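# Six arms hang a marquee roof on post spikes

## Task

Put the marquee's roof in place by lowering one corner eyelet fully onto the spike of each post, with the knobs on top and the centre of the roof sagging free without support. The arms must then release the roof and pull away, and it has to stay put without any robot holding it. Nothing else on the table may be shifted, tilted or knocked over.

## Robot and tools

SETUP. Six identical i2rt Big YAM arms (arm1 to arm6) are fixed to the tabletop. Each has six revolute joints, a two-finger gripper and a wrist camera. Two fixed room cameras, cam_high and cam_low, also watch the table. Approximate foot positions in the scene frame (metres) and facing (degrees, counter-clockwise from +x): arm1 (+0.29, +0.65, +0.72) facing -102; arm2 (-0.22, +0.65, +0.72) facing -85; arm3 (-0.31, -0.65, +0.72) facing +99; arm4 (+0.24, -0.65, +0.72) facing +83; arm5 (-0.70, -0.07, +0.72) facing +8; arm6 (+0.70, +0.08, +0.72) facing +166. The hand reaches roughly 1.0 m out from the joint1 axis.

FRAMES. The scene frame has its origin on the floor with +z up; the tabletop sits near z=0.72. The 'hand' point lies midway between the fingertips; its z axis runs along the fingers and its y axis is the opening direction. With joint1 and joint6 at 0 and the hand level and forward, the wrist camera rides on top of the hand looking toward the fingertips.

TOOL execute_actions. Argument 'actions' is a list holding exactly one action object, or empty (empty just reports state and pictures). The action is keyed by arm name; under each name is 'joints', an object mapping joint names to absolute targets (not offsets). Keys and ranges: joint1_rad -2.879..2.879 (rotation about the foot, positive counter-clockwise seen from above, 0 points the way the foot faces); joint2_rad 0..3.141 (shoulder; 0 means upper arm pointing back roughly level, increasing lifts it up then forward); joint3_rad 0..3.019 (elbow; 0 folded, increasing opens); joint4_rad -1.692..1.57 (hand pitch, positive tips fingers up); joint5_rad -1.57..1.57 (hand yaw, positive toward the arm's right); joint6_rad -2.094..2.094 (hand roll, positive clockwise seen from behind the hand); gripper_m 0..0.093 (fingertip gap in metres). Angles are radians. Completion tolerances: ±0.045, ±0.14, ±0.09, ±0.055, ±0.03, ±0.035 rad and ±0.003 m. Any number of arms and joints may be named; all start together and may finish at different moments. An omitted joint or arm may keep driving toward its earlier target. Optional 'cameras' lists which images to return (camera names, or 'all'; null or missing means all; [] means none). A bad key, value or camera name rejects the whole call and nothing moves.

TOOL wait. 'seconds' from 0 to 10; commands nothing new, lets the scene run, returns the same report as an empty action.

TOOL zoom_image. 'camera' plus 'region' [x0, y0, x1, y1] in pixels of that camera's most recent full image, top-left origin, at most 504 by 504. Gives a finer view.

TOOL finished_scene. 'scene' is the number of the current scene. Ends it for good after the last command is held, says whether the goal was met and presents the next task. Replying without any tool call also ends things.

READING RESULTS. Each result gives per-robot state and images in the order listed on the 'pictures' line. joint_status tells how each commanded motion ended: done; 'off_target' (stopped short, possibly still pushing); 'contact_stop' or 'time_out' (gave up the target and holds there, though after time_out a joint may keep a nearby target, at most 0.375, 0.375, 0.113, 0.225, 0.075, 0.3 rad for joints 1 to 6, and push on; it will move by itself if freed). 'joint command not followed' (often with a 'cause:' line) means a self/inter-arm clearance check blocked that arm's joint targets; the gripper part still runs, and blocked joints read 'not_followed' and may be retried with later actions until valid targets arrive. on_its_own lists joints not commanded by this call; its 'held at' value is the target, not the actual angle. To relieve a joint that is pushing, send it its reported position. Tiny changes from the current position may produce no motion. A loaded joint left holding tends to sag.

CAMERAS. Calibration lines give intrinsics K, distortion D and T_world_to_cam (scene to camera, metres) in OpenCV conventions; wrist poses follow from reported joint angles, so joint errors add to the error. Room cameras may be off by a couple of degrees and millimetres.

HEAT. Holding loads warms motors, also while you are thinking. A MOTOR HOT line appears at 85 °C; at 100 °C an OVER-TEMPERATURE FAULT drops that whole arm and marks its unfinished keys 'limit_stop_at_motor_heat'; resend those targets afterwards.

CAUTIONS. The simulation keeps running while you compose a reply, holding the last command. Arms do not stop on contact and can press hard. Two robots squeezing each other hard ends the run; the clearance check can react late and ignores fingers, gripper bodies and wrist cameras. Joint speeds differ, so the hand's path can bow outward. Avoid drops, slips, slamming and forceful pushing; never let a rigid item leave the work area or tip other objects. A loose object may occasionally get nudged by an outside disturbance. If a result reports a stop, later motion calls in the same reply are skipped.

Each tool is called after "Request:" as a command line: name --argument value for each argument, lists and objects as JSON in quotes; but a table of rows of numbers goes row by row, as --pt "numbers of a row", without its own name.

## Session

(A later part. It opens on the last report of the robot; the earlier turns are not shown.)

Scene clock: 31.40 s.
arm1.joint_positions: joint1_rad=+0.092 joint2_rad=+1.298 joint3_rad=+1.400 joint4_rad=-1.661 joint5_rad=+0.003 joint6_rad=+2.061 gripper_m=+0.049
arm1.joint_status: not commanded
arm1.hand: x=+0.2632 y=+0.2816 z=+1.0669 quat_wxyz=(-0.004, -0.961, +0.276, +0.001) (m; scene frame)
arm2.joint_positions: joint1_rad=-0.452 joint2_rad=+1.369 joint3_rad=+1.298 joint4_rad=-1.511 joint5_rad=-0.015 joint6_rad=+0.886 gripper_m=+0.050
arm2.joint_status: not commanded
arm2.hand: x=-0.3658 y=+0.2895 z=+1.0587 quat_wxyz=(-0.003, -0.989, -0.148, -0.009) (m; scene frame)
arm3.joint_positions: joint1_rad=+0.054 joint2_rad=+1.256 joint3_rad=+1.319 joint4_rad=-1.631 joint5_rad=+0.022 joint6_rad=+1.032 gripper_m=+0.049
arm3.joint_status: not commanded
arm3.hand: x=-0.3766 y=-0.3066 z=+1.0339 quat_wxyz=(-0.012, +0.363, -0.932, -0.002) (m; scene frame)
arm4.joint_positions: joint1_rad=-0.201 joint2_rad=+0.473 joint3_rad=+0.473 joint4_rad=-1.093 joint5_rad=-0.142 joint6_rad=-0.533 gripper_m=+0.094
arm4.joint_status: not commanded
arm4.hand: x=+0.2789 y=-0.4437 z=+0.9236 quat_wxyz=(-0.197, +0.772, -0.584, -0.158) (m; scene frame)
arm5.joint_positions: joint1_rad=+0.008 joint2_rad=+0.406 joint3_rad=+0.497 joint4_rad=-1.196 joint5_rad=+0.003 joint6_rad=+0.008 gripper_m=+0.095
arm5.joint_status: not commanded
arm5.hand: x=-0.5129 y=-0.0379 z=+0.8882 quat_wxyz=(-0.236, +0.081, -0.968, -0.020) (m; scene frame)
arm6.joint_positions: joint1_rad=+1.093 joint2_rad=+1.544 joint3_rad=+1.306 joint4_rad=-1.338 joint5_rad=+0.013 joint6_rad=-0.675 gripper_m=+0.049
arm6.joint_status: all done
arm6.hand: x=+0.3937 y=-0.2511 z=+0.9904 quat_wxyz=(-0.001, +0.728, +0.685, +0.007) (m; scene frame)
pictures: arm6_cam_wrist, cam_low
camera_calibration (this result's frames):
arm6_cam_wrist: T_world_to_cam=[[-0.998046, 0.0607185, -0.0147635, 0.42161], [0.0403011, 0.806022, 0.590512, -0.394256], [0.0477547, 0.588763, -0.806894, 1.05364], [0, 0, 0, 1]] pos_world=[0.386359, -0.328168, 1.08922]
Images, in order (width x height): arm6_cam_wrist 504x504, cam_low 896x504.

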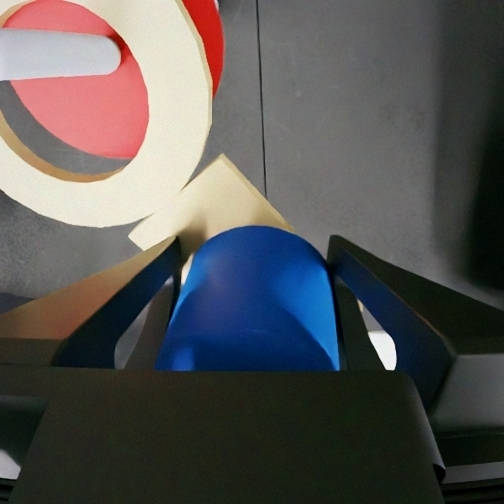

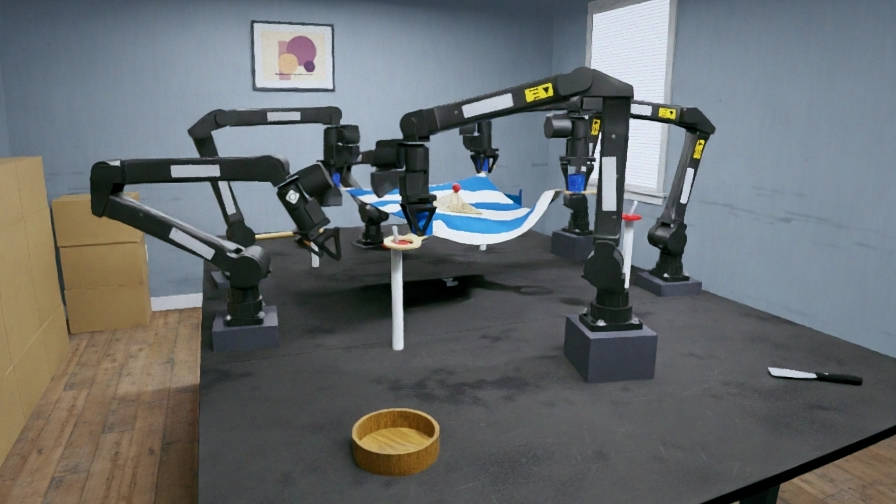

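Request:
execute_actions --actions '[{"arm6":{"joints":{"gripper_m":0.093}},"arm3":{"joints":{"joint2_rad":1.33,"joint3_rad":1.26,"joint4_rad":-1.53}}}]' --cameras '["cam_low","arm3_cam_wrist","cam_high"]'

Request:
zoom_image --camera "cam_low" --region '[300,150,520,300]'

Scene clock: 32.60 s.
arm1.joint_positions: joint1_rad=+0.092 joint2_rad=+1.298 joint3_rad=+1.400 joint4_rad=-1.661 joint5_rad=+0.003 joint6_rad=+2.061 gripper_m=+0.049
arm1.joint_status: not commanded
arm1.hand: x=+0.2632 y=+0.2816 z=+1.0669 quat_wxyz=(-0.004, -0.961, +0.276, +0.001) (m; scene frame)
arm2.joint_positions: joint1_rad=-0.452 joint2_rad=+1.369 joint3_rad=+1.298 joint4_rad=-1.511 joint5_rad=-0.015 joint6_rad=+0.886 gripper_m=+0.050
arm2.joint_status: not commanded
arm2.hand: x=-0.3659 y=+0.2895 z=+1.0587 quat_wxyz=(-0.003, -0.989, -0.148, -0.009) (m; scene frame)
arm3.joint_positions: joint1_rad=+0.054 joint2_rad=+1.320 joint3_rad=+1.266 joint4_rad=-1.558 joint5_rad=+0.021 joint6_rad=+1.024 gripper_m=+0.049
arm3.joint_status: all done
arm3.hand: x=-0.3796 y=-0.2928 z=+0.9920 quat_wxyz=(-0.007, +0.367, -0.930, +0.020) (m; scene frame)
arm4.joint_positions: joint1_rad=-0.201 joint2_rad=+0.473 joint3_rad=+0.473 joint4_rad=-1.093 joint5_rad=-0.142 joint6_rad=-0.533 gripper_m=+0.094
arm4.joint_status: not commanded
arm4.hand: x=+0.2789 y=-0.4437 z=+0.9236 quat_wxyz=(-0.197, +0.772, -0.584, -0.158) (m; scene frame)
arm5.joint_positions: joint1_rad=+0.008 joint2_rad=+0.406 joint3_rad=+0.497 joint4_rad=-1.196 joint5_rad=+0.003 joint6_rad=+0.008 gripper_m=+0.095
arm5.joint_status: not commanded
arm5.hand: x=-0.5129 y=-0.0379 z=+0.8882 quat_wxyz=(-0.236, +0.081, -0.968, -0.020) (m; scene frame)
arm6.joint_positions: joint1_rad=+1.116 joint2_rad=+1.553 joint3_rad=+1.306 joint4_rad=-1.333 joint5_rad=+0.009 joint6_rad=-0.659 gripper_m=+0.093
arm6.joint_status: all done
arm6.hand: x=+0.4007 y=-0.2596 z=+0.9867 quat_wxyz=(+0.001, +0.726, +0.688, +0.009) (m; scene frame)
pictures: arm3_cam_wrist, cam_high, cam_low
camera_calibration (this result's frames):
arm3_cam_wrist: T_world_to_cam=[[0.682248, -0.729576, 0.0475081, -0.00531404], [-0.608621, -0.530731, 0.589835, -0.96867], [-0.405115, -0.431328, -0.806125, 0.64166], [0, 0, 0, 1]] pos_world=[-0.325981, -0.241214, 1.08887]
Images, in order (width x height): arm3_cam_wrist 504x504, cam_high 896x504, cam_low 896x504.

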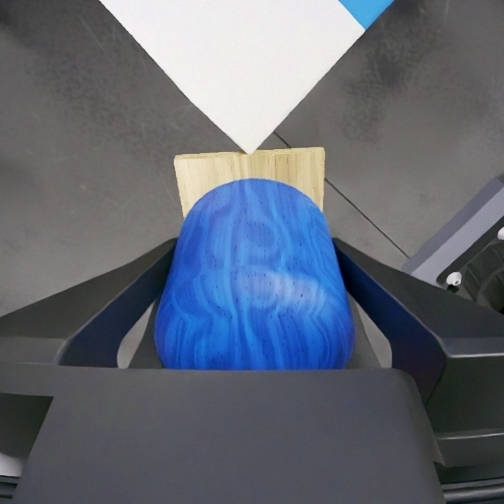

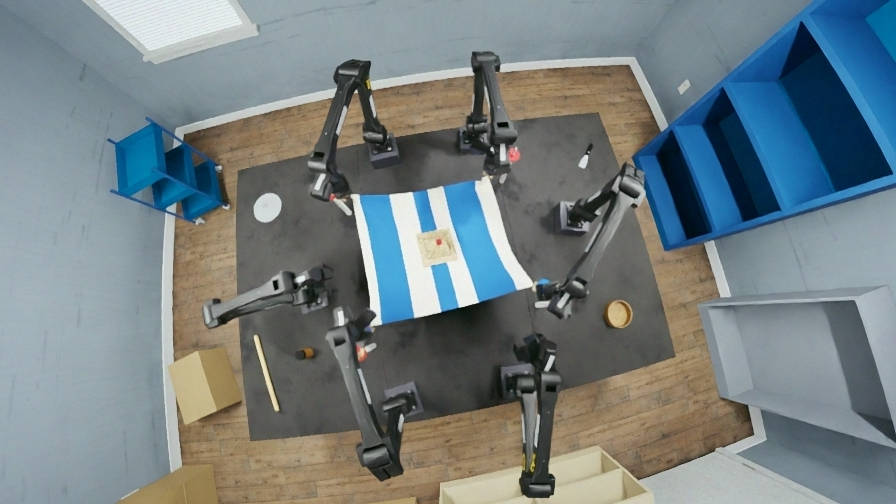

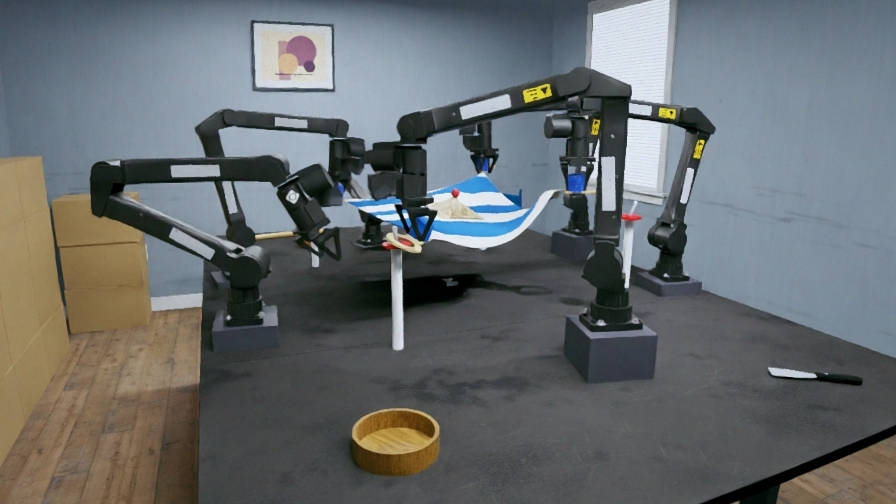

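Region (300, 150, 520, 300) of cam_low's 896x504 image, scaled by 2.291, with more detail than that image has; it fills the top 344 rows of this view, and the rest is white.

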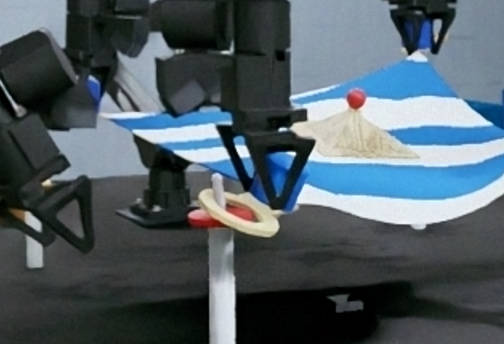

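Request:
execute_actions --actions '[{"arm6":{"joints":{"joint2_rad":1.3,"joint3_rad":1.45,"joint4_rad":-1.6}}}]' --cameras '["cam_low","cam_high"]'

Request:
zoom_image --camera "cam_high" --region '[300,170,420,380]'

Request:
zoom_image --camera "cam_low" --region '[260,150,520,300]'

Scene clock: 34.27 s.
arm1.joint_positions: joint1_rad=+0.092 joint2_rad=+1.298 joint3_rad=+1.400 joint4_rad=-1.661 joint5_rad=+0.003 joint6_rad=+2.060 gripper_m=+0.049
arm1.joint_status: not commanded
arm1.hand: x=+0.2633 y=+0.2816 z=+1.0669 quat_wxyz=(-0.004, -0.961, +0.276, +0.001) (m; scene frame)
arm2.joint_positions: joint1_rad=-0.455 joint2_rad=+1.369 joint3_rad=+1.298 joint4_rad=-1.511 joint5_rad=-0.012 joint6_rad=+0.887 gripper_m=+0.050
arm2.joint_status: not commanded
arm2.hand: x=-0.3675 y=+0.2902 z=+1.0587 quat_wxyz=(-0.002, -0.989, -0.146, -0.008) (m; scene frame)
arm3.joint_positions: joint1_rad=+0.054 joint2_rad=+1.320 joint3_rad=+1.266 joint4_rad=-1.557 joint5_rad=+0.017 joint6_rad=+1.018 gripper_m=+0.049
arm3.joint_status: not commanded
arm3.hand: x=-0.3805 y=-0.2926 z=+0.9920 quat_wxyz=(-0.005, +0.370, -0.929, +0.019) (m; scene frame)
arm4.joint_positions: joint1_rad=-0.201 joint2_rad=+0.473 joint3_rad=+0.473 joint4_rad=-1.093 joint5_rad=-0.142 joint6_rad=-0.533 gripper_m=+0.094
arm4.joint_status: not commanded
arm4.hand: x=+0.2789 y=-0.4437 z=+0.9236 quat_wxyz=(-0.197, +0.772, -0.584, -0.158) (m; scene frame)
arm5.joint_positions: joint1_rad=+0.008 joint2_rad=+0.406 joint3_rad=+0.497 joint4_rad=-1.196 joint5_rad=+0.003 joint6_rad=+0.008 gripper_m=+0.095
arm5.joint_status: not commanded
arm5.hand: x=-0.5129 y=-0.0379 z=+0.8882 quat_wxyz=(-0.236, +0.081, -0.968, -0.020) (m; scene frame)
arm6.joint_positions: joint1_rad=+1.124 joint2_rad=+1.289 joint3_rad=+1.425 joint4_rad=-1.592 joint5_rad=+0.004 joint6_rad=-0.641 gripper_m=+0.093
arm6.joint_status: all done
arm6.hand: x=+0.4426 y=-0.2142 z=+1.1367 quat_wxyz=(+0.011, +0.729, +0.683, -0.052) (m; scene frame)
pictures: cam_high, cam_low
Images, in order (width x height): cam_high 896x504, cam_low 896x504.

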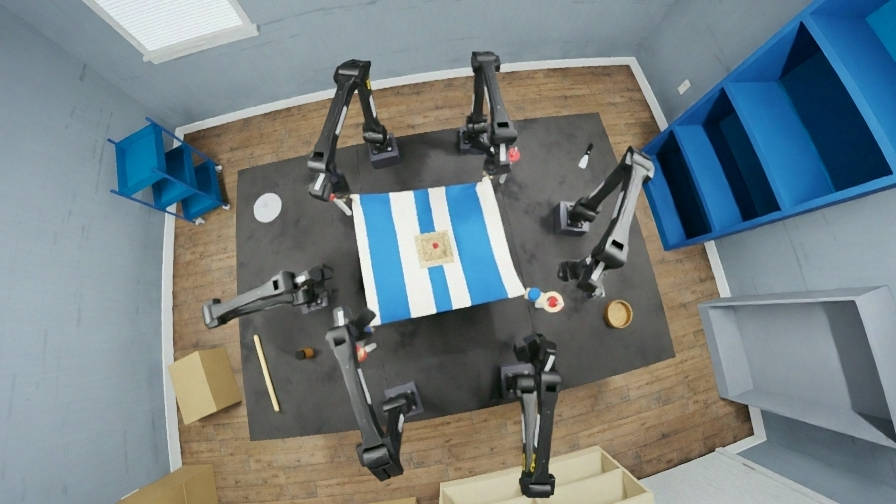

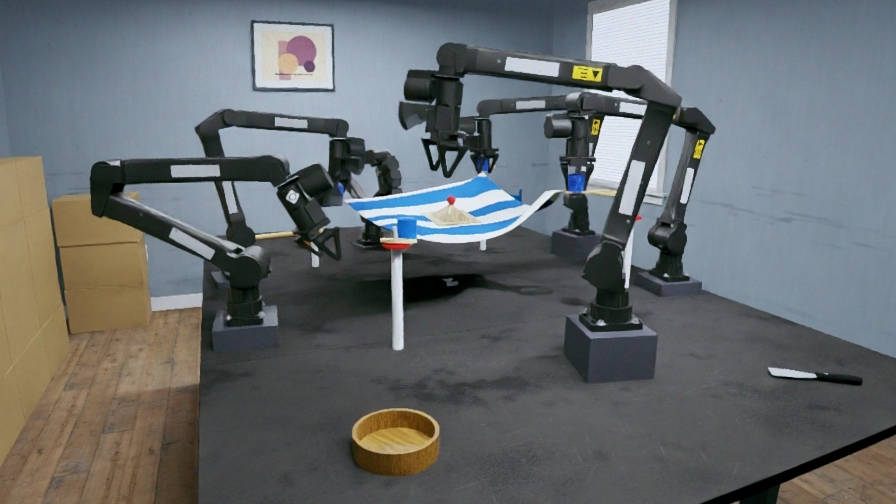

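Region (300, 170, 420, 380) of cam_high's 896x504 image, scaled by 2.400, with more detail than that image has; it fills the left 288 columns of this view, and the rest is white.

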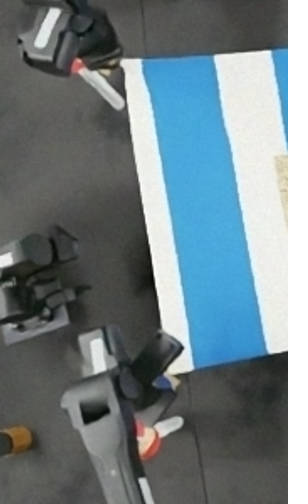

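Region (260, 150, 520, 300) of cam_low's 896x504 image, scaled by 1.938, with more detail than that image has; it fills the top 291 rows of this view, and the rest is white.

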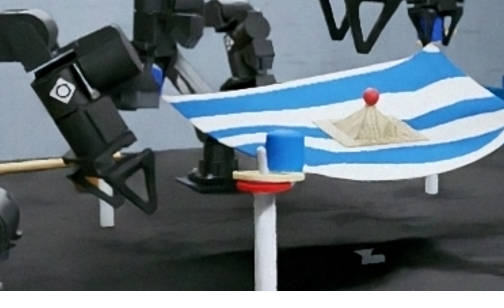

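Request:
execute_actions --actions '[{"arm5":{"joints":{"joint1_rad":0.5,"joint2_rad":0.1,"joint3_rad":0.2,"joint4_rad":-0.3}}}]' --cameras '["cam_low"]'

Request:
zoom_image --camera "cam_low" --region '[260,150,460,290]'

Scene clock: 37.43 s.
arm1.joint_positions: joint1_rad=+0.092 joint2_rad=+1.298 joint3_rad=+1.400 joint4_rad=-1.661 joint5_rad=+0.003 joint6_rad=+2.060 gripper_m=+0.049
arm1.joint_status: not commanded
arm1.hand: x=+0.2633 y=+0.2816 z=+1.0669 quat_wxyz=(-0.004, -0.961, +0.276, +0.001) (m; scene frame)
arm2.joint_positions: joint1_rad=-0.455 joint2_rad=+1.369 joint3_rad=+1.298 joint4_rad=-1.511 joint5_rad=-0.012 joint6_rad=+0.887 gripper_m=+0.050
arm2.joint_status: not commanded
arm2.hand: x=-0.3675 y=+0.2902 z=+1.0587 quat_wxyz=(-0.002, -0.989, -0.146, -0.008) (m; scene frame)
arm3.joint_positions: joint1_rad=+0.054 joint2_rad=+1.320 joint3_rad=+1.266 joint4_rad=-1.557 joint5_rad=+0.017 joint6_rad=+1.018 gripper_m=+0.049
arm3.joint_status: not commanded
arm3.hand: x=-0.3805 y=-0.2926 z=+0.9920 quat_wxyz=(-0.005, +0.370, -0.929, +0.019) (m; scene frame)
arm4.joint_positions: joint1_rad=-0.201 joint2_rad=+0.473 joint3_rad=+0.473 joint4_rad=-1.093 joint5_rad=-0.142 joint6_rad=-0.533 gripper_m=+0.094
arm4.joint_status: not commanded
arm4.hand: x=+0.2789 y=-0.4437 z=+0.9236 quat_wxyz=(-0.197, +0.772, -0.584, -0.158) (m; scene frame)
arm5.joint_positions: joint1_rad=+0.492 joint2_rad=+0.106 joint3_rad=+0.192 joint4_rad=-0.318 joint5_rad=+0.002 joint6_rad=+0.007 gripper_m=+0.095
arm5.joint_status: all done
arm5.hand: x=-0.4866 y=+0.0958 z=+0.9455 quat_wxyz=(-0.591, +0.251, -0.739, -0.202) (m; scene frame)
arm6.joint_positions: joint1_rad=+1.124 joint2_rad=+1.289 joint3_rad=+1.425 joint4_rad=-1.592 joint5_rad=+0.004 joint6_rad=-0.641 gripper_m=+0.093
arm6.joint_status: not commanded
arm6.hand: x=+0.4426 y=-0.2142 z=+1.1367 quat_wxyz=(+0.011, +0.729, +0.683, -0.052) (m; scene frame)
pictures: cam_low
Images, in order (width x height): cam_low 896x504.

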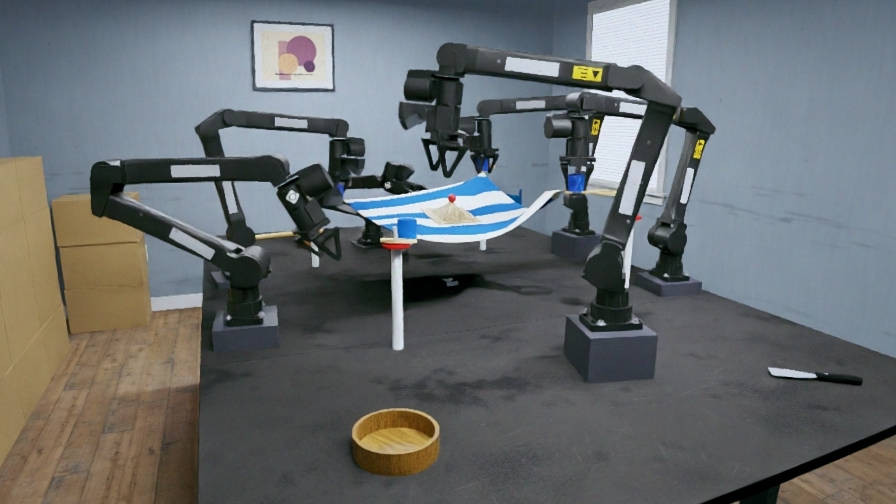

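Region (260, 150, 460, 290) of cam_low's 896x504 image, scaled by 2.520, with more detail than that image has; it fills the top 353 rows of this view, and the rest is white.

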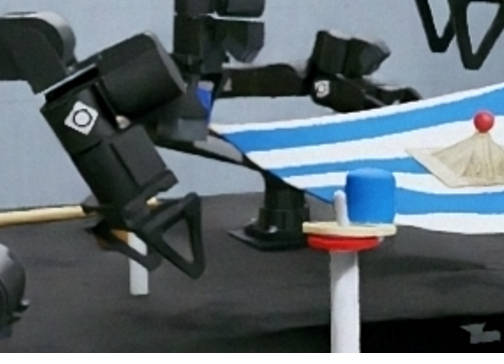

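Request:
execute_actions --actions '[{"arm4":{"joints":{"joint1_rad":-1.3}}}]' --cameras '["cam_low"]'

Request:
zoom_image --camera "cam_low" --region '[260,150,460,290]'

Scene clock: 39.20 s.
arm1.joint_positions: joint1_rad=+0.092 joint2_rad=+1.298 joint3_rad=+1.400 joint4_rad=-1.661 joint5_rad=+0.003 joint6_rad=+2.060 gripper_m=+0.049
arm1.joint_status: not commanded
arm1.hand: x=+0.2633 y=+0.2816 z=+1.0669 quat_wxyz=(-0.004, -0.961, +0.276, +0.001) (m; scene frame)
arm2.joint_positions: joint1_rad=-0.455 joint2_rad=+1.369 joint3_rad=+1.298 joint4_rad=-1.511 joint5_rad=-0.012 joint6_rad=+0.887 gripper_m=+0.050
arm2.joint_status: not commanded
arm2.hand: x=-0.3675 y=+0.2902 z=+1.0587 quat_wxyz=(-0.002, -0.989, -0.146, -0.008) (m; scene frame)
arm3.joint_positions: joint1_rad=+0.054 joint2_rad=+1.320 joint3_rad=+1.266 joint4_rad=-1.557 joint5_rad=+0.017 joint6_rad=+1.018 gripper_m=+0.049
arm3.joint_status: not commanded
arm3.hand: x=-0.3805 y=-0.2926 z=+0.9920 quat_wxyz=(-0.005, +0.370, -0.929, +0.019) (m; scene frame)
arm4.joint_positions: joint1_rad=-1.289 joint2_rad=+0.473 joint3_rad=+0.473 joint4_rad=-1.093 joint5_rad=-0.142 joint6_rad=-0.533 gripper_m=+0.094
arm4.joint_status: all done
arm4.hand: x=+0.4431 y=-0.5883 z=+0.9202 quat_wxyz=(-0.242, +0.358, -0.901, -0.035) (m; scene frame)
arm5.joint_positions: joint1_rad=+0.492 joint2_rad=+0.106 joint3_rad=+0.192 joint4_rad=-0.318 joint5_rad=+0.002 joint6_rad=+0.007 gripper_m=+0.095
arm5.joint_status: not commanded
arm5.hand: x=-0.4866 y=+0.0958 z=+0.9455 quat_wxyz=(-0.591, +0.251, -0.739, -0.202) (m; scene frame)
arm6.joint_positions: joint1_rad=+1.124 joint2_rad=+1.289 joint3_rad=+1.425 joint4_rad=-1.592 joint5_rad=+0.004 joint6_rad=-0.641 gripper_m=+0.093
arm6.joint_status: not commanded
arm6.hand: x=+0.4426 y=-0.2142 z=+1.1367 quat_wxyz=(+0.011, +0.729, +0.683, -0.052) (m; scene frame)
pictures: cam_low
Images, in order (width x height): cam_low 896x504.

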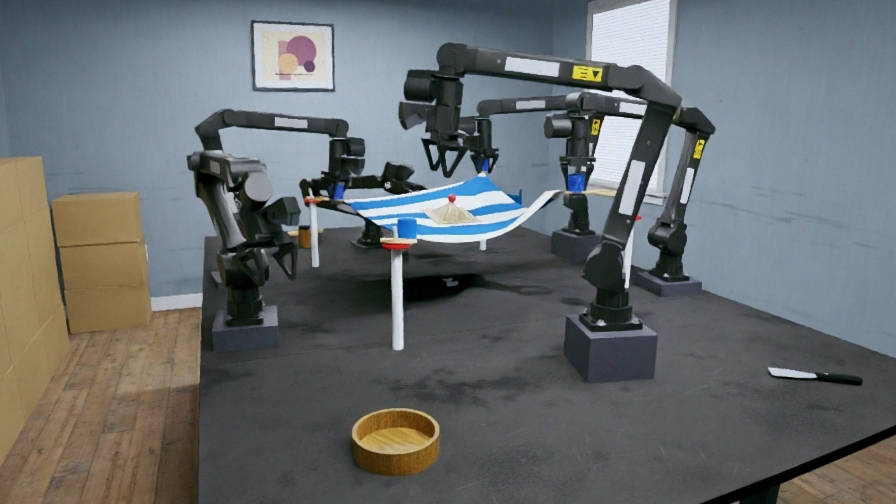

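Region (260, 150, 460, 290) of cam_low's 896x504 image, scaled by 2.520, with more detail than that image has; it fills the top 353 rows of this view, and the rest is white.

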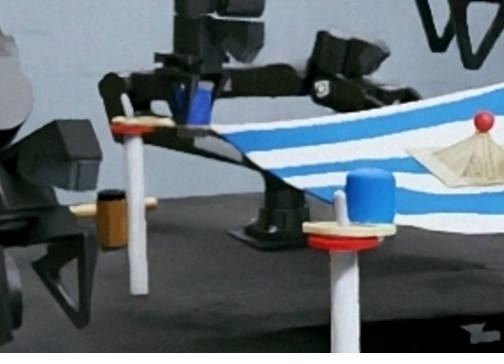

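Request:
execute_actions --actions '[{"arm3":{"joints":{"gripper_m":0.093}},"arm2":{"joints":{"joint2_rad":1.43,"joint3_rad":1.15,"joint4_rad":-1.30}}}]' --cameras '["arm2_cam_wrist","cam_low"]'

Request:
execute_actions --actions '[{"arm3":{"joints":{"joint2_rad":1.0,"joint3_rad":1.2,"joint4_rad":-1.6}}}]' --cameras '["arm2_cam_wrist","cam_high","arm5_cam_wrist"]'

Scene clock: 40.90 s.
arm1.joint_positions: joint1_rad=+0.092 joint2_rad=+1.298 joint3_rad=+1.400 joint4_rad=-1.661 joint5_rad=+0.003 joint6_rad=+2.060 gripper_m=+0.049
arm1.joint_status: not commanded
arm1.hand: x=+0.2633 y=+0.2816 z=+1.0669 quat_wxyz=(-0.004, -0.961, +0.276, +0.001) (m; scene frame)
arm2.joint_positions: joint1_rad=-0.454 joint2_rad=+1.425 joint3_rad=+1.150 joint4_rad=-1.312 joint5_rad=-0.008 joint6_rad=+0.901 gripper_m=+0.048
arm2.joint_status: all done
arm2.hand: x=-0.3706 y=+0.2833 z=+0.9825 quat_wxyz=(+0.001, -0.990, -0.139, -0.007) (m; scene frame)
arm3.joint_positions: joint1_rad=+0.072 joint2_rad=+1.320 joint3_rad=+1.266 joint4_rad=-1.543 joint5_rad=+0.004 joint6_rad=+1.018 gripper_m=+0.093
arm3.joint_status: all done
arm3.hand: x=-0.3898 y=-0.2911 z=+0.9918 quat_wxyz=(+0.000, +0.378, -0.926, +0.011) (m; scene frame)
arm4.joint_positions: joint1_rad=-1.289 joint2_rad=+0.473 joint3_rad=+0.473 joint4_rad=-1.093 joint5_rad=-0.142 joint6_rad=-0.533 gripper_m=+0.094
arm4.joint_status: not commanded
arm4.hand: x=+0.4431 y=-0.5883 z=+0.9202 quat_wxyz=(-0.242, +0.358, -0.901, -0.035) (m; scene frame)
arm5.joint_positions: joint1_rad=+0.492 joint2_rad=+0.106 joint3_rad=+0.192 joint4_rad=-0.318 joint5_rad=+0.002 joint6_rad=+0.007 gripper_m=+0.095
arm5.joint_status: not commanded
arm5.hand: x=-0.4866 y=+0.0958 z=+0.9455 quat_wxyz=(-0.591, +0.251, -0.739, -0.202) (m; scene frame)
arm6.joint_positions: joint1_rad=+1.124 joint2_rad=+1.289 joint3_rad=+1.425 joint4_rad=-1.592 joint5_rad=+0.004 joint6_rad=-0.641 gripper_m=+0.093
arm6.joint_status: not commanded
arm6.hand: x=+0.4426 y=-0.2142 z=+1.1367 quat_wxyz=(+0.011, +0.729, +0.683, -0.052) (m; scene frame)
pictures: arm2_cam_wrist, cam_low
camera_calibration (this result's frames):
arm2_cam_wrist: T_world_to_cam=[[-0.285643, 0.958073, -0.0224752, -0.35306], [0.769338, 0.243231, 0.590726, -0.35281], [0.571425, 0.151446, -0.806559, 1.07887], [0, 0, 0, 1]] pos_world=[-0.445913, 0.260681, 1.07065]
Images, in order (width x height): arm2_cam_wrist 504x504, cam_low 896x504.

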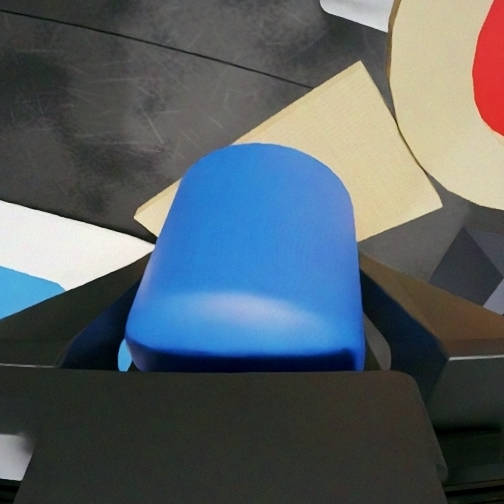

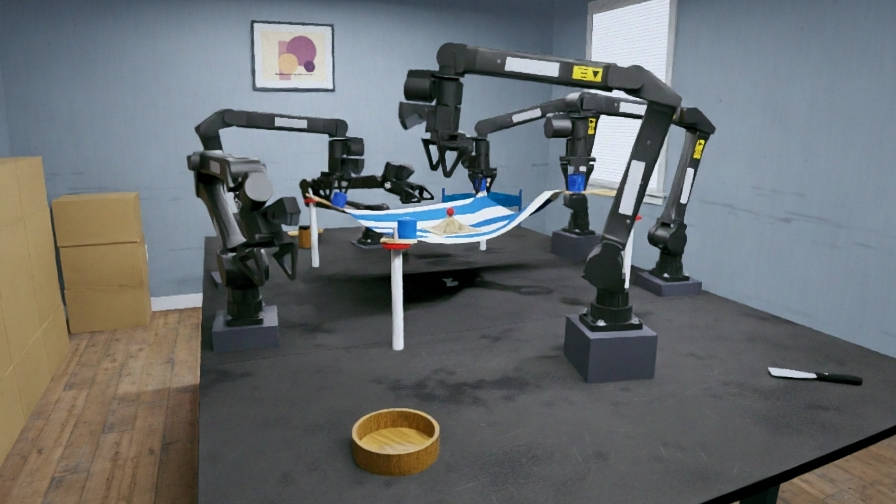

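Scene clock: 42.17 s.
arm1.joint_positions: joint1_rad=+0.092 joint2_rad=+1.298 joint3_rad=+1.400 joint4_rad=-1.661 joint5_rad=+0.003 joint6_rad=+2.060 gripper_m=+0.049
arm1.joint_status: not commanded
arm1.hand: x=+0.2633 y=+0.2816 z=+1.0669 quat_wxyz=(-0.004, -0.961, +0.276, +0.001) (m; scene frame)
arm2.joint_positions: joint1_rad=-0.454 joint2_rad=+1.425 joint3_rad=+1.150 joint4_rad=-1.312 joint5_rad=-0.008 joint6_rad=+0.901 gripper_m=+0.048
arm2.joint_status: not commanded
arm2.hand: x=-0.3706 y=+0.2833 z=+0.9825 quat_wxyz=(+0.001, -0.990, -0.139, -0.007) (m; scene frame)
arm3.joint_positions: joint1_rad=+0.072 joint2_rad=+0.997 joint3_rad=+1.203 joint4_rad=-1.590 joint5_rad=+0.004 joint6_rad=+1.018 gripper_m=+0.093
arm3.joint_status: all done
arm3.hand: x=-0.3731 y=-0.3654 z=+1.0658 quat_wxyz=(-0.018, +0.376, -0.922, -0.094) (m; scene frame)
arm4.joint_positions: joint1_rad=-1.289 joint2_rad=+0.473 joint3_rad=+0.473 joint4_rad=-1.093 joint5_rad=-0.142 joint6_rad=-0.533 gripper_m=+0.094
arm4.joint_status: not commanded
arm4.hand: x=+0.4431 y=-0.5883 z=+0.9202 quat_wxyz=(-0.242, +0.358, -0.901, -0.035) (m; scene frame)
arm5.joint_positions: joint1_rad=+0.492 joint2_rad=+0.106 joint3_rad=+0.192 joint4_rad=-0.318 joint5_rad=+0.002 joint6_rad=+0.007 gripper_m=+0.095
arm5.joint_status: not commanded
arm5.hand: x=-0.4866 y=+0.0958 z=+0.9455 quat_wxyz=(-0.591, +0.251, -0.739, -0.202) (m; scene frame)
arm6.joint_positions: joint1_rad=+1.124 joint2_rad=+1.289 joint3_rad=+1.425 joint4_rad=-1.592 joint5_rad=+0.004 joint6_rad=-0.641 gripper_m=+0.093
arm6.joint_status: not commanded
arm6.hand: x=+0.4426 y=-0.2142 z=+1.1367 quat_wxyz=(+0.011, +0.729, +0.683, -0.052) (m; scene frame)
pictures: arm2_cam_wrist, arm5_cam_wrist, cam_high
camera_calibration (this result's frames):
arm2_cam_wrist: T_world_to_cam=[[-0.285643, 0.958073, -0.0224752, -0.35306], [0.769338, 0.243231, 0.590726, -0.35281], [0.571425, 0.151446, -0.806559, 1.07887], [0, 0, 0, 1]] pos_world=[-0.445913, 0.260681, 1.07065]
arm5_cam_wrist: T_world_to_cam=[[0.610595, -0.791853, 0.0118889, 0.363937], [-0.588314, -0.463594, -0.662546, 0.389177], [0.530151, 0.397553, -0.748927, 1.05387], [0, 0, 0, 1]] pos_world=[-0.551969, 0.049637, 1.04279]
Images, in order (width x height): arm2_cam_wrist 504x504, arm5_cam_wrist 504x504, cam_high 896x504.

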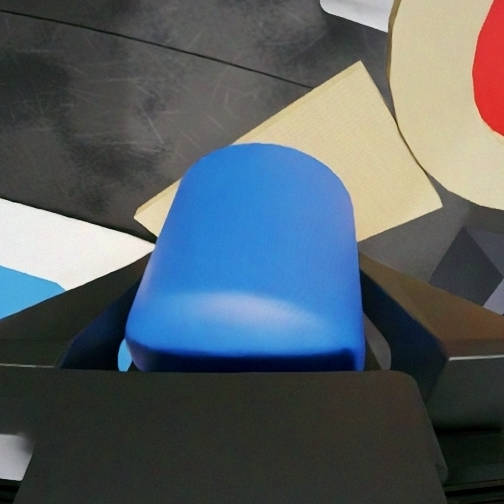

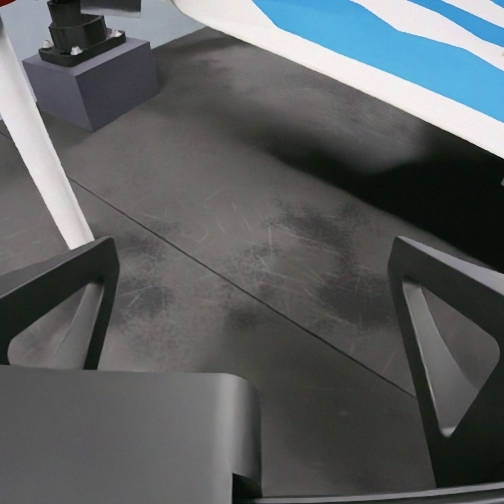

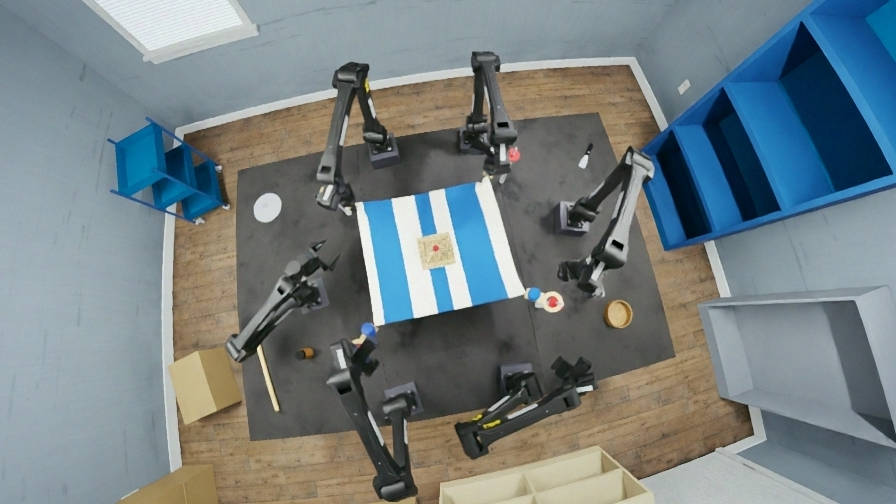

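Request:
execute_actions --actions '[{"arm2":{"joints":{"gripper_m":0.093}}}]' --cameras '[]'

Request:
execute_actions --actions '[{"arm2":{"joints":{"joint2_rad":1.1,"joint3_rad":1.2,"joint4_rad":-1.6}},"arm3":{"joints":{"joint2_rad":0.6,"joint3_rad":0.7,"joint4_rad":-1.4}},"arm6":{"joints":{"joint1_rad":1.4,"joint2_rad":0.8,"joint3_rad":0.9}}}]' --cameras '["cam_high","cam_low"]'

Request:
zoom_image --camera "cam_high" --region '[290,140,600,380]'

Scene clock: 43.20 s.
arm1.joint_positions: joint1_rad=+0.092 joint2_rad=+1.298 joint3_rad=+1.400 joint4_rad=-1.661 joint5_rad=+0.003 joint6_rad=+2.060 gripper_m=+0.049
arm1.joint_status: not commanded
arm1.hand: x=+0.2633 y=+0.2816 z=+1.0669 quat_wxyz=(-0.004, -0.961, +0.276, +0.001) (m; scene frame)
arm2.joint_positions: joint1_rad=-0.470 joint2_rad=+1.425 joint3_rad=+1.150 joint4_rad=-1.312 joint5_rad=-0.002 joint6_rad=+0.901 gripper_m=+0.093
arm2.joint_status: all done
arm2.hand: x=-0.3773 y=+0.2859 z=+0.9824 quat_wxyz=(+0.002, -0.991, -0.132, -0.004) (m; scene frame)
arm3.joint_positions: joint1_rad=+0.072 joint2_rad=+0.997 joint3_rad=+1.203 joint4_rad=-1.590 joint5_rad=+0.004 joint6_rad=+1.018 gripper_m=+0.093
arm3.joint_status: not commanded
arm3.hand: x=-0.3731 y=-0.3654 z=+1.0658 quat_wxyz=(-0.018, +0.376, -0.922, -0.094) (m; scene frame)
arm4.joint_positions: joint1_rad=-1.289 joint2_rad=+0.473 joint3_rad=+0.473 joint4_rad=-1.093 joint5_rad=-0.142 joint6_rad=-0.533 gripper_m=+0.094
arm4.joint_status: not commanded
arm4.hand: x=+0.4431 y=-0.5883 z=+0.9202 quat_wxyz=(-0.242, +0.358, -0.901, -0.035) (m; scene frame)
arm5.joint_positions: joint1_rad=+0.492 joint2_rad=+0.106 joint3_rad=+0.192 joint4_rad=-0.318 joint5_rad=+0.002 joint6_rad=+0.007 gripper_m=+0.095
arm5.joint_status: not commanded
arm5.hand: x=-0.4866 y=+0.0958 z=+0.9455 quat_wxyz=(-0.591, +0.251, -0.739, -0.202) (m; scene frame)
arm6.joint_positions: joint1_rad=+1.124 joint2_rad=+1.289 joint3_rad=+1.425 joint4_rad=-1.592 joint5_rad=+0.004 joint6_rad=-0.641 gripper_m=+0.093
arm6.joint_status: not commanded
arm6.hand: x=+0.4426 y=-0.2142 z=+1.1367 quat_wxyz=(+0.011, +0.729, +0.683, -0.052) (m; scene frame)
pictures: none
No camera images: the call's "cameras" was empty. Leave "cameras" out to get every camera's image.

Scene clock: 44.47 s.
arm1.joint_positions: joint1_rad=+0.092 joint2_rad=+1.298 joint3_rad=+1.400 joint4_rad=-1.661 joint5_rad=+0.003 joint6_rad=+2.060 gripper_m=+0.049
arm1.joint_status: not commanded
arm1.hand: x=+0.2633 y=+0.2816 z=+1.0669 quat_wxyz=(-0.004, -0.961, +0.276, +0.001) (m; scene frame)
arm2.joint_positions: joint1_rad=-0.470 joint2_rad=+1.096 joint3_rad=+1.163 joint4_rad=-1.588 joint5_rad=-0.002 joint6_rad=+0.901 gripper_m=+0.093
arm2.joint_status: all done
arm2.hand: x=-0.3397 y=+0.3744 z=+1.0944 quat_wxyz=(-0.026, -0.991, -0.132, +0.012) (m; scene frame)
arm3.joint_positions: joint1_rad=+0.072 joint2_rad=+0.597 joint3_rad=+0.710 joint4_rad=-1.416 joint5_rad=+0.004 joint6_rad=+1.018 gripper_m=+0.093
arm3.joint_status: all done
arm3.hand: x=-0.3509 y=-0.4639 z=+0.9487 quat_wxyz=(-0.024, +0.374, -0.917, -0.133) (m; scene frame)
arm4.joint_positions: joint1_rad=-1.289 joint2_rad=+0.473 joint3_rad=+0.473 joint4_rad=-1.093 joint5_rad=-0.142 joint6_rad=-0.533 gripper_m=+0.094
arm4.joint_status: not commanded
arm4.hand: x=+0.4431 y=-0.5883 z=+0.9202 quat_wxyz=(-0.242, +0.358, -0.901, -0.035) (m; scene frame)
arm5.joint_positions: joint1_rad=+0.492 joint2_rad=+0.106 joint3_rad=+0.192 joint4_rad=-0.318 joint5_rad=+0.002 joint6_rad=+0.007 gripper_m=+0.095
arm5.joint_status: not commanded
arm5.hand: x=-0.4866 y=+0.0958 z=+0.9455 quat_wxyz=(-0.591, +0.251, -0.739, -0.202) (m; scene frame)
arm6.joint_positions: joint1_rad=+1.403 joint2_rad=+0.792 joint3_rad=+0.909 joint4_rad=-1.595 joint5_rad=+0.001 joint6_rad=-0.639 gripper_m=+0.093
arm6.joint_status: all done
arm6.hand: x=+0.6104 y=-0.1067 z=+1.0660 quat_wxyz=(+0.018, +0.628, +0.777, -0.041) (m; scene frame)
pictures: cam_high, cam_low
Images, in order (width x height): cam_high 896x504, cam_low 896x504.

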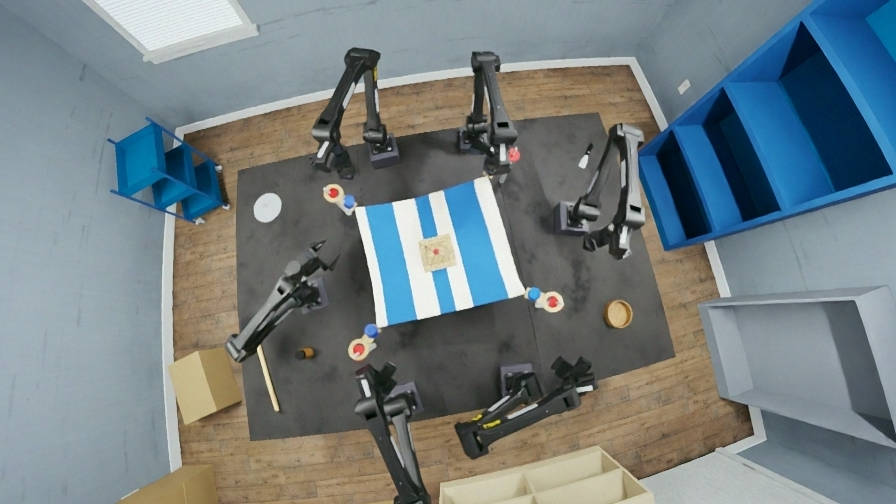

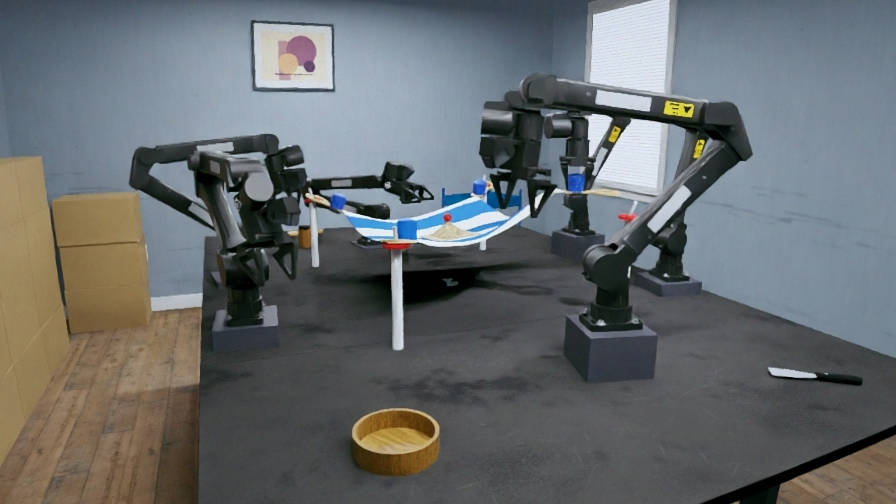

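Region (290, 140, 600, 380) of cam_high's 896x504 image, scaled by 1.626, with more detail than that image has; it fills the top 390 rows of this view, and the rest is white.

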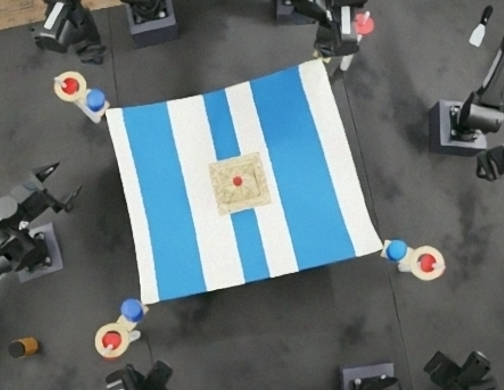

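Request:
execute_actions --actions '[{"arm1":{"joints":{"joint1_rad":-0.1,"joint2_rad":1.89,"joint3_rad":1.29,"joint4_rad":-0.97}}}]' --cameras '["cam_low"]'

Request:
execute_actions --actions '[{"arm1":{"joints":{"gripper_m":0.093}}}]' --cameras '[]'

Request:
execute_actions --actions '[{"arm1":{"joints":{"joint6_rad":1.3}}}]' --cameras '["arm1_cam_wrist","cam_high"]'

Scene clock: 47.27 s.
arm1.joint_positions: joint1_rad=-0.105 joint2_rad=+1.901 joint3_rad=+1.279 joint4_rad=-0.983 joint5_rad=+0.000 joint6_rad=+2.059 gripper_m=+0.049
arm1.joint_status: all done
arm1.hand: x=+0.1545 y=+0.1575 z=+0.7578 quat_wxyz=(+0.019, -0.929, +0.369, +0.003) (m; scene frame)
arm2.joint_positions: joint1_rad=-0.470 joint2_rad=+1.096 joint3_rad=+1.163 joint4_rad=-1.588 joint5_rad=-0.002 joint6_rad=+0.901 gripper_m=+0.093
arm2.joint_status: not commanded
arm2.hand: x=-0.3397 y=+0.3744 z=+1.0944 quat_wxyz=(-0.026, -0.991, -0.132, +0.012) (m; scene frame)
arm3.joint_positions: joint1_rad=+0.072 joint2_rad=+0.597 joint3_rad=+0.710 joint4_rad=-1.416 joint5_rad=+0.004 joint6_rad=+1.018 gripper_m=+0.093
arm3.joint_status: not commanded
arm3.hand: x=-0.3509 y=-0.4639 z=+0.9487 quat_wxyz=(-0.024, +0.374, -0.917, -0.133) (m; scene frame)
arm4.joint_positions: joint1_rad=-1.289 joint2_rad=+0.473 joint3_rad=+0.473 joint4_rad=-1.093 joint5_rad=-0.142 joint6_rad=-0.533 gripper_m=+0.094
arm4.joint_status: not commanded
arm4.hand: x=+0.4431 y=-0.5883 z=+0.9202 quat_wxyz=(-0.242, +0.358, -0.901, -0.035) (m; scene frame)
arm5.joint_positions: joint1_rad=+0.492 joint2_rad=+0.106 joint3_rad=+0.192 joint4_rad=-0.318 joint5_rad=+0.002 joint6_rad=+0.007 gripper_m=+0.095
arm5.joint_status: not commanded
arm5.hand: x=-0.4866 y=+0.0958 z=+0.9455 quat_wxyz=(-0.591, +0.251, -0.739, -0.202) (m; scene frame)
arm6.joint_positions: joint1_rad=+1.403 joint2_rad=+0.792 joint3_rad=+0.909 joint4_rad=-1.595 joint5_rad=+0.001 joint6_rad=-0.639 gripper_m=+0.093
arm6.joint_status: not commanded
arm6.hand: x=+0.6104 y=-0.1067 z=+1.0660 quat_wxyz=(+0.018, +0.628, +0.777, -0.041) (m; scene frame)
pictures: cam_low
Images, in order (width x height): cam_low 896x504.

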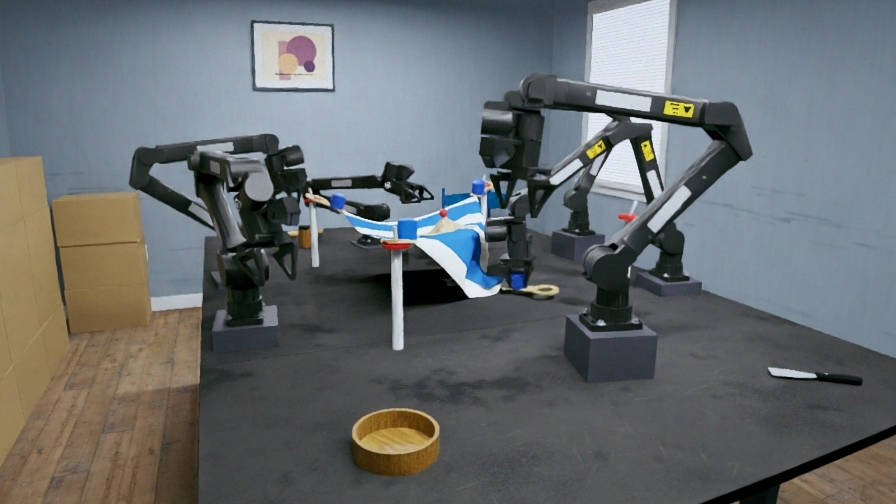

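Scene clock: 47.97 s.
arm1.joint_positions: joint1_rad=-0.105 joint2_rad=+1.901 joint3_rad=+1.279 joint4_rad=-0.982 joint5_rad=+0.000 joint6_rad=+2.059 gripper_m=+0.093
arm1.joint_status: all done
arm1.hand: x=+0.1545 y=+0.1574 z=+0.7578 quat_wxyz=(+0.019, -0.929, +0.369, +0.003) (m; scene frame)
arm2.joint_positions: joint1_rad=-0.470 joint2_rad=+1.096 joint3_rad=+1.163 joint4_rad=-1.588 joint5_rad=-0.002 joint6_rad=+0.901 gripper_m=+0.093
arm2.joint_status: not commanded
arm2.hand: x=-0.3397 y=+0.3744 z=+1.0944 quat_wxyz=(-0.026, -0.991, -0.132, +0.012) (m; scene frame)
arm3.joint_positions: joint1_rad=+0.072 joint2_rad=+0.597 joint3_rad=+0.710 joint4_rad=-1.416 joint5_rad=+0.004 joint6_rad=+1.018 gripper_m=+0.093
arm3.joint_status: not commanded
arm3.hand: x=-0.3509 y=-0.4639 z=+0.9487 quat_wxyz=(-0.024, +0.374, -0.917, -0.133) (m; scene frame)
arm4.joint_positions: joint1_rad=-1.289 joint2_rad=+0.473 joint3_rad=+0.473 joint4_rad=-1.093 joint5_rad=-0.142 joint6_rad=-0.533 gripper_m=+0.094
arm4.joint_status: not commanded
arm4.hand: x=+0.4431 y=-0.5883 z=+0.9202 quat_wxyz=(-0.242, +0.358, -0.901, -0.035) (m; scene frame)
arm5.joint_positions: joint1_rad=+0.492 joint2_rad=+0.106 joint3_rad=+0.192 joint4_rad=-0.318 joint5_rad=+0.002 joint6_rad=+0.007 gripper_m=+0.095
arm5.joint_status: not commanded
arm5.hand: x=-0.4866 y=+0.0958 z=+0.9455 quat_wxyz=(-0.591, +0.251, -0.739, -0.202) (m; scene frame)
arm6.joint_positions: joint1_rad=+1.403 joint2_rad=+0.792 joint3_rad=+0.909 joint4_rad=-1.595 joint5_rad=+0.001 joint6_rad=-0.639 gripper_m=+0.093
arm6.joint_status: not commanded
arm6.hand: x=+0.6104 y=-0.1067 z=+1.0660 quat_wxyz=(+0.018, +0.628, +0.777, -0.041) (m; scene frame)
pictures: none
No camera images: the call's "cameras" was empty. Leave "cameras" out to get every camera's image.

Scene clock: 49.67 s.
arm1.joint_positions: joint1_rad=-0.105 joint2_rad=+1.901 joint3_rad=+1.279 joint4_rad=-0.982 joint5_rad=+0.000 joint6_rad=+1.312 gripper_m=+0.093
arm1.joint_status: all done
arm1.hand: x=+0.1545 y=+0.1574 z=+0.7578 quat_wxyz=(+0.019, -1.000, +0.004, -0.004) (m; scene frame)
arm2.joint_positions: joint1_rad=-0.470 joint2_rad=+1.096 joint3_rad=+1.163 joint4_rad=-1.588 joint5_rad=-0.002 joint6_rad=+0.901 gripper_m=+0.093
arm2.joint_status: not commanded
arm2.hand: x=-0.3397 y=+0.3744 z=+1.0944 quat_wxyz=(-0.026, -0.991, -0.132, +0.012) (m; scene frame)
arm3.joint_positions: joint1_rad=+0.072 joint2_rad=+0.597 joint3_rad=+0.710 joint4_rad=-1.416 joint5_rad=+0.004 joint6_rad=+1.018 gripper_m=+0.093
arm3.joint_status: not commanded
arm3.hand: x=-0.3509 y=-0.4639 z=+0.9487 quat_wxyz=(-0.024, +0.374, -0.917, -0.133) (m; scene frame)
arm4.joint_positions: joint1_rad=-1.289 joint2_rad=+0.473 joint3_rad=+0.473 joint4_rad=-1.093 joint5_rad=-0.142 joint6_rad=-0.533 gripper_m=+0.094
arm4.joint_status: not commanded
arm4.hand: x=+0.4431 y=-0.5883 z=+0.9202 quat_wxyz=(-0.242, +0.358, -0.901, -0.035) (m; scene frame)
arm5.joint_positions: joint1_rad=+0.492 joint2_rad=+0.106 joint3_rad=+0.192 joint4_rad=-0.318 joint5_rad=+0.002 joint6_rad=+0.007 gripper_m=+0.095
arm5.joint_status: not commanded
arm5.hand: x=-0.4866 y=+0.0958 z=+0.9455 quat_wxyz=(-0.591, +0.251, -0.739, -0.202) (m; scene frame)
arm6.joint_positions: joint1_rad=+1.403 joint2_rad=+0.792 joint3_rad=+0.909 joint4_rad=-1.595 joint5_rad=+0.001 joint6_rad=-0.639 gripper_m=+0.093
arm6.joint_status: not commanded
arm6.hand: x=+0.6104 y=-0.1067 z=+1.0660 quat_wxyz=(+0.018, +0.628, +0.777, -0.041) (m; scene frame)
pictures: arm1_cam_wrist, cam_high
camera_calibration (this result's frames):
arm1_cam_wrist: T_world_to_cam=[[0.00623579, 0.999728, 0.022489, -0.174191], [0.807735, -0.0182938, 0.589262, -0.563869], [0.589513, 0.0144906, -0.807629, 0.640047], [0, 0, 0, 1]] pos_world=[0.0792267, 0.154553, 0.853104]
Images, in order (width x height): arm1_cam_wrist 504x504, cam_high 896x504.

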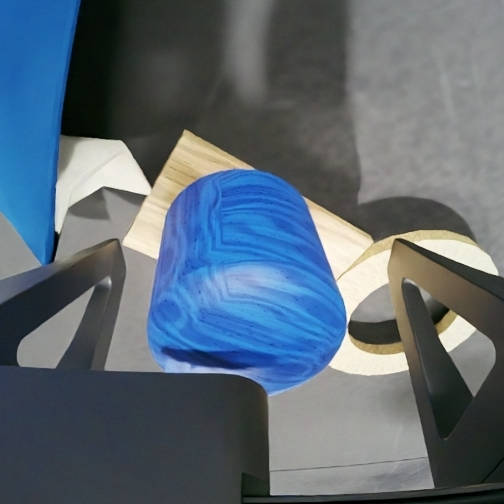

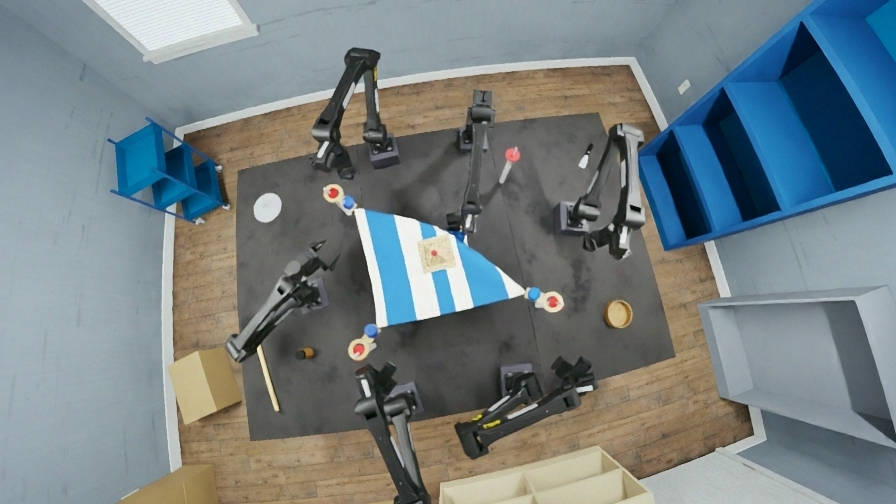

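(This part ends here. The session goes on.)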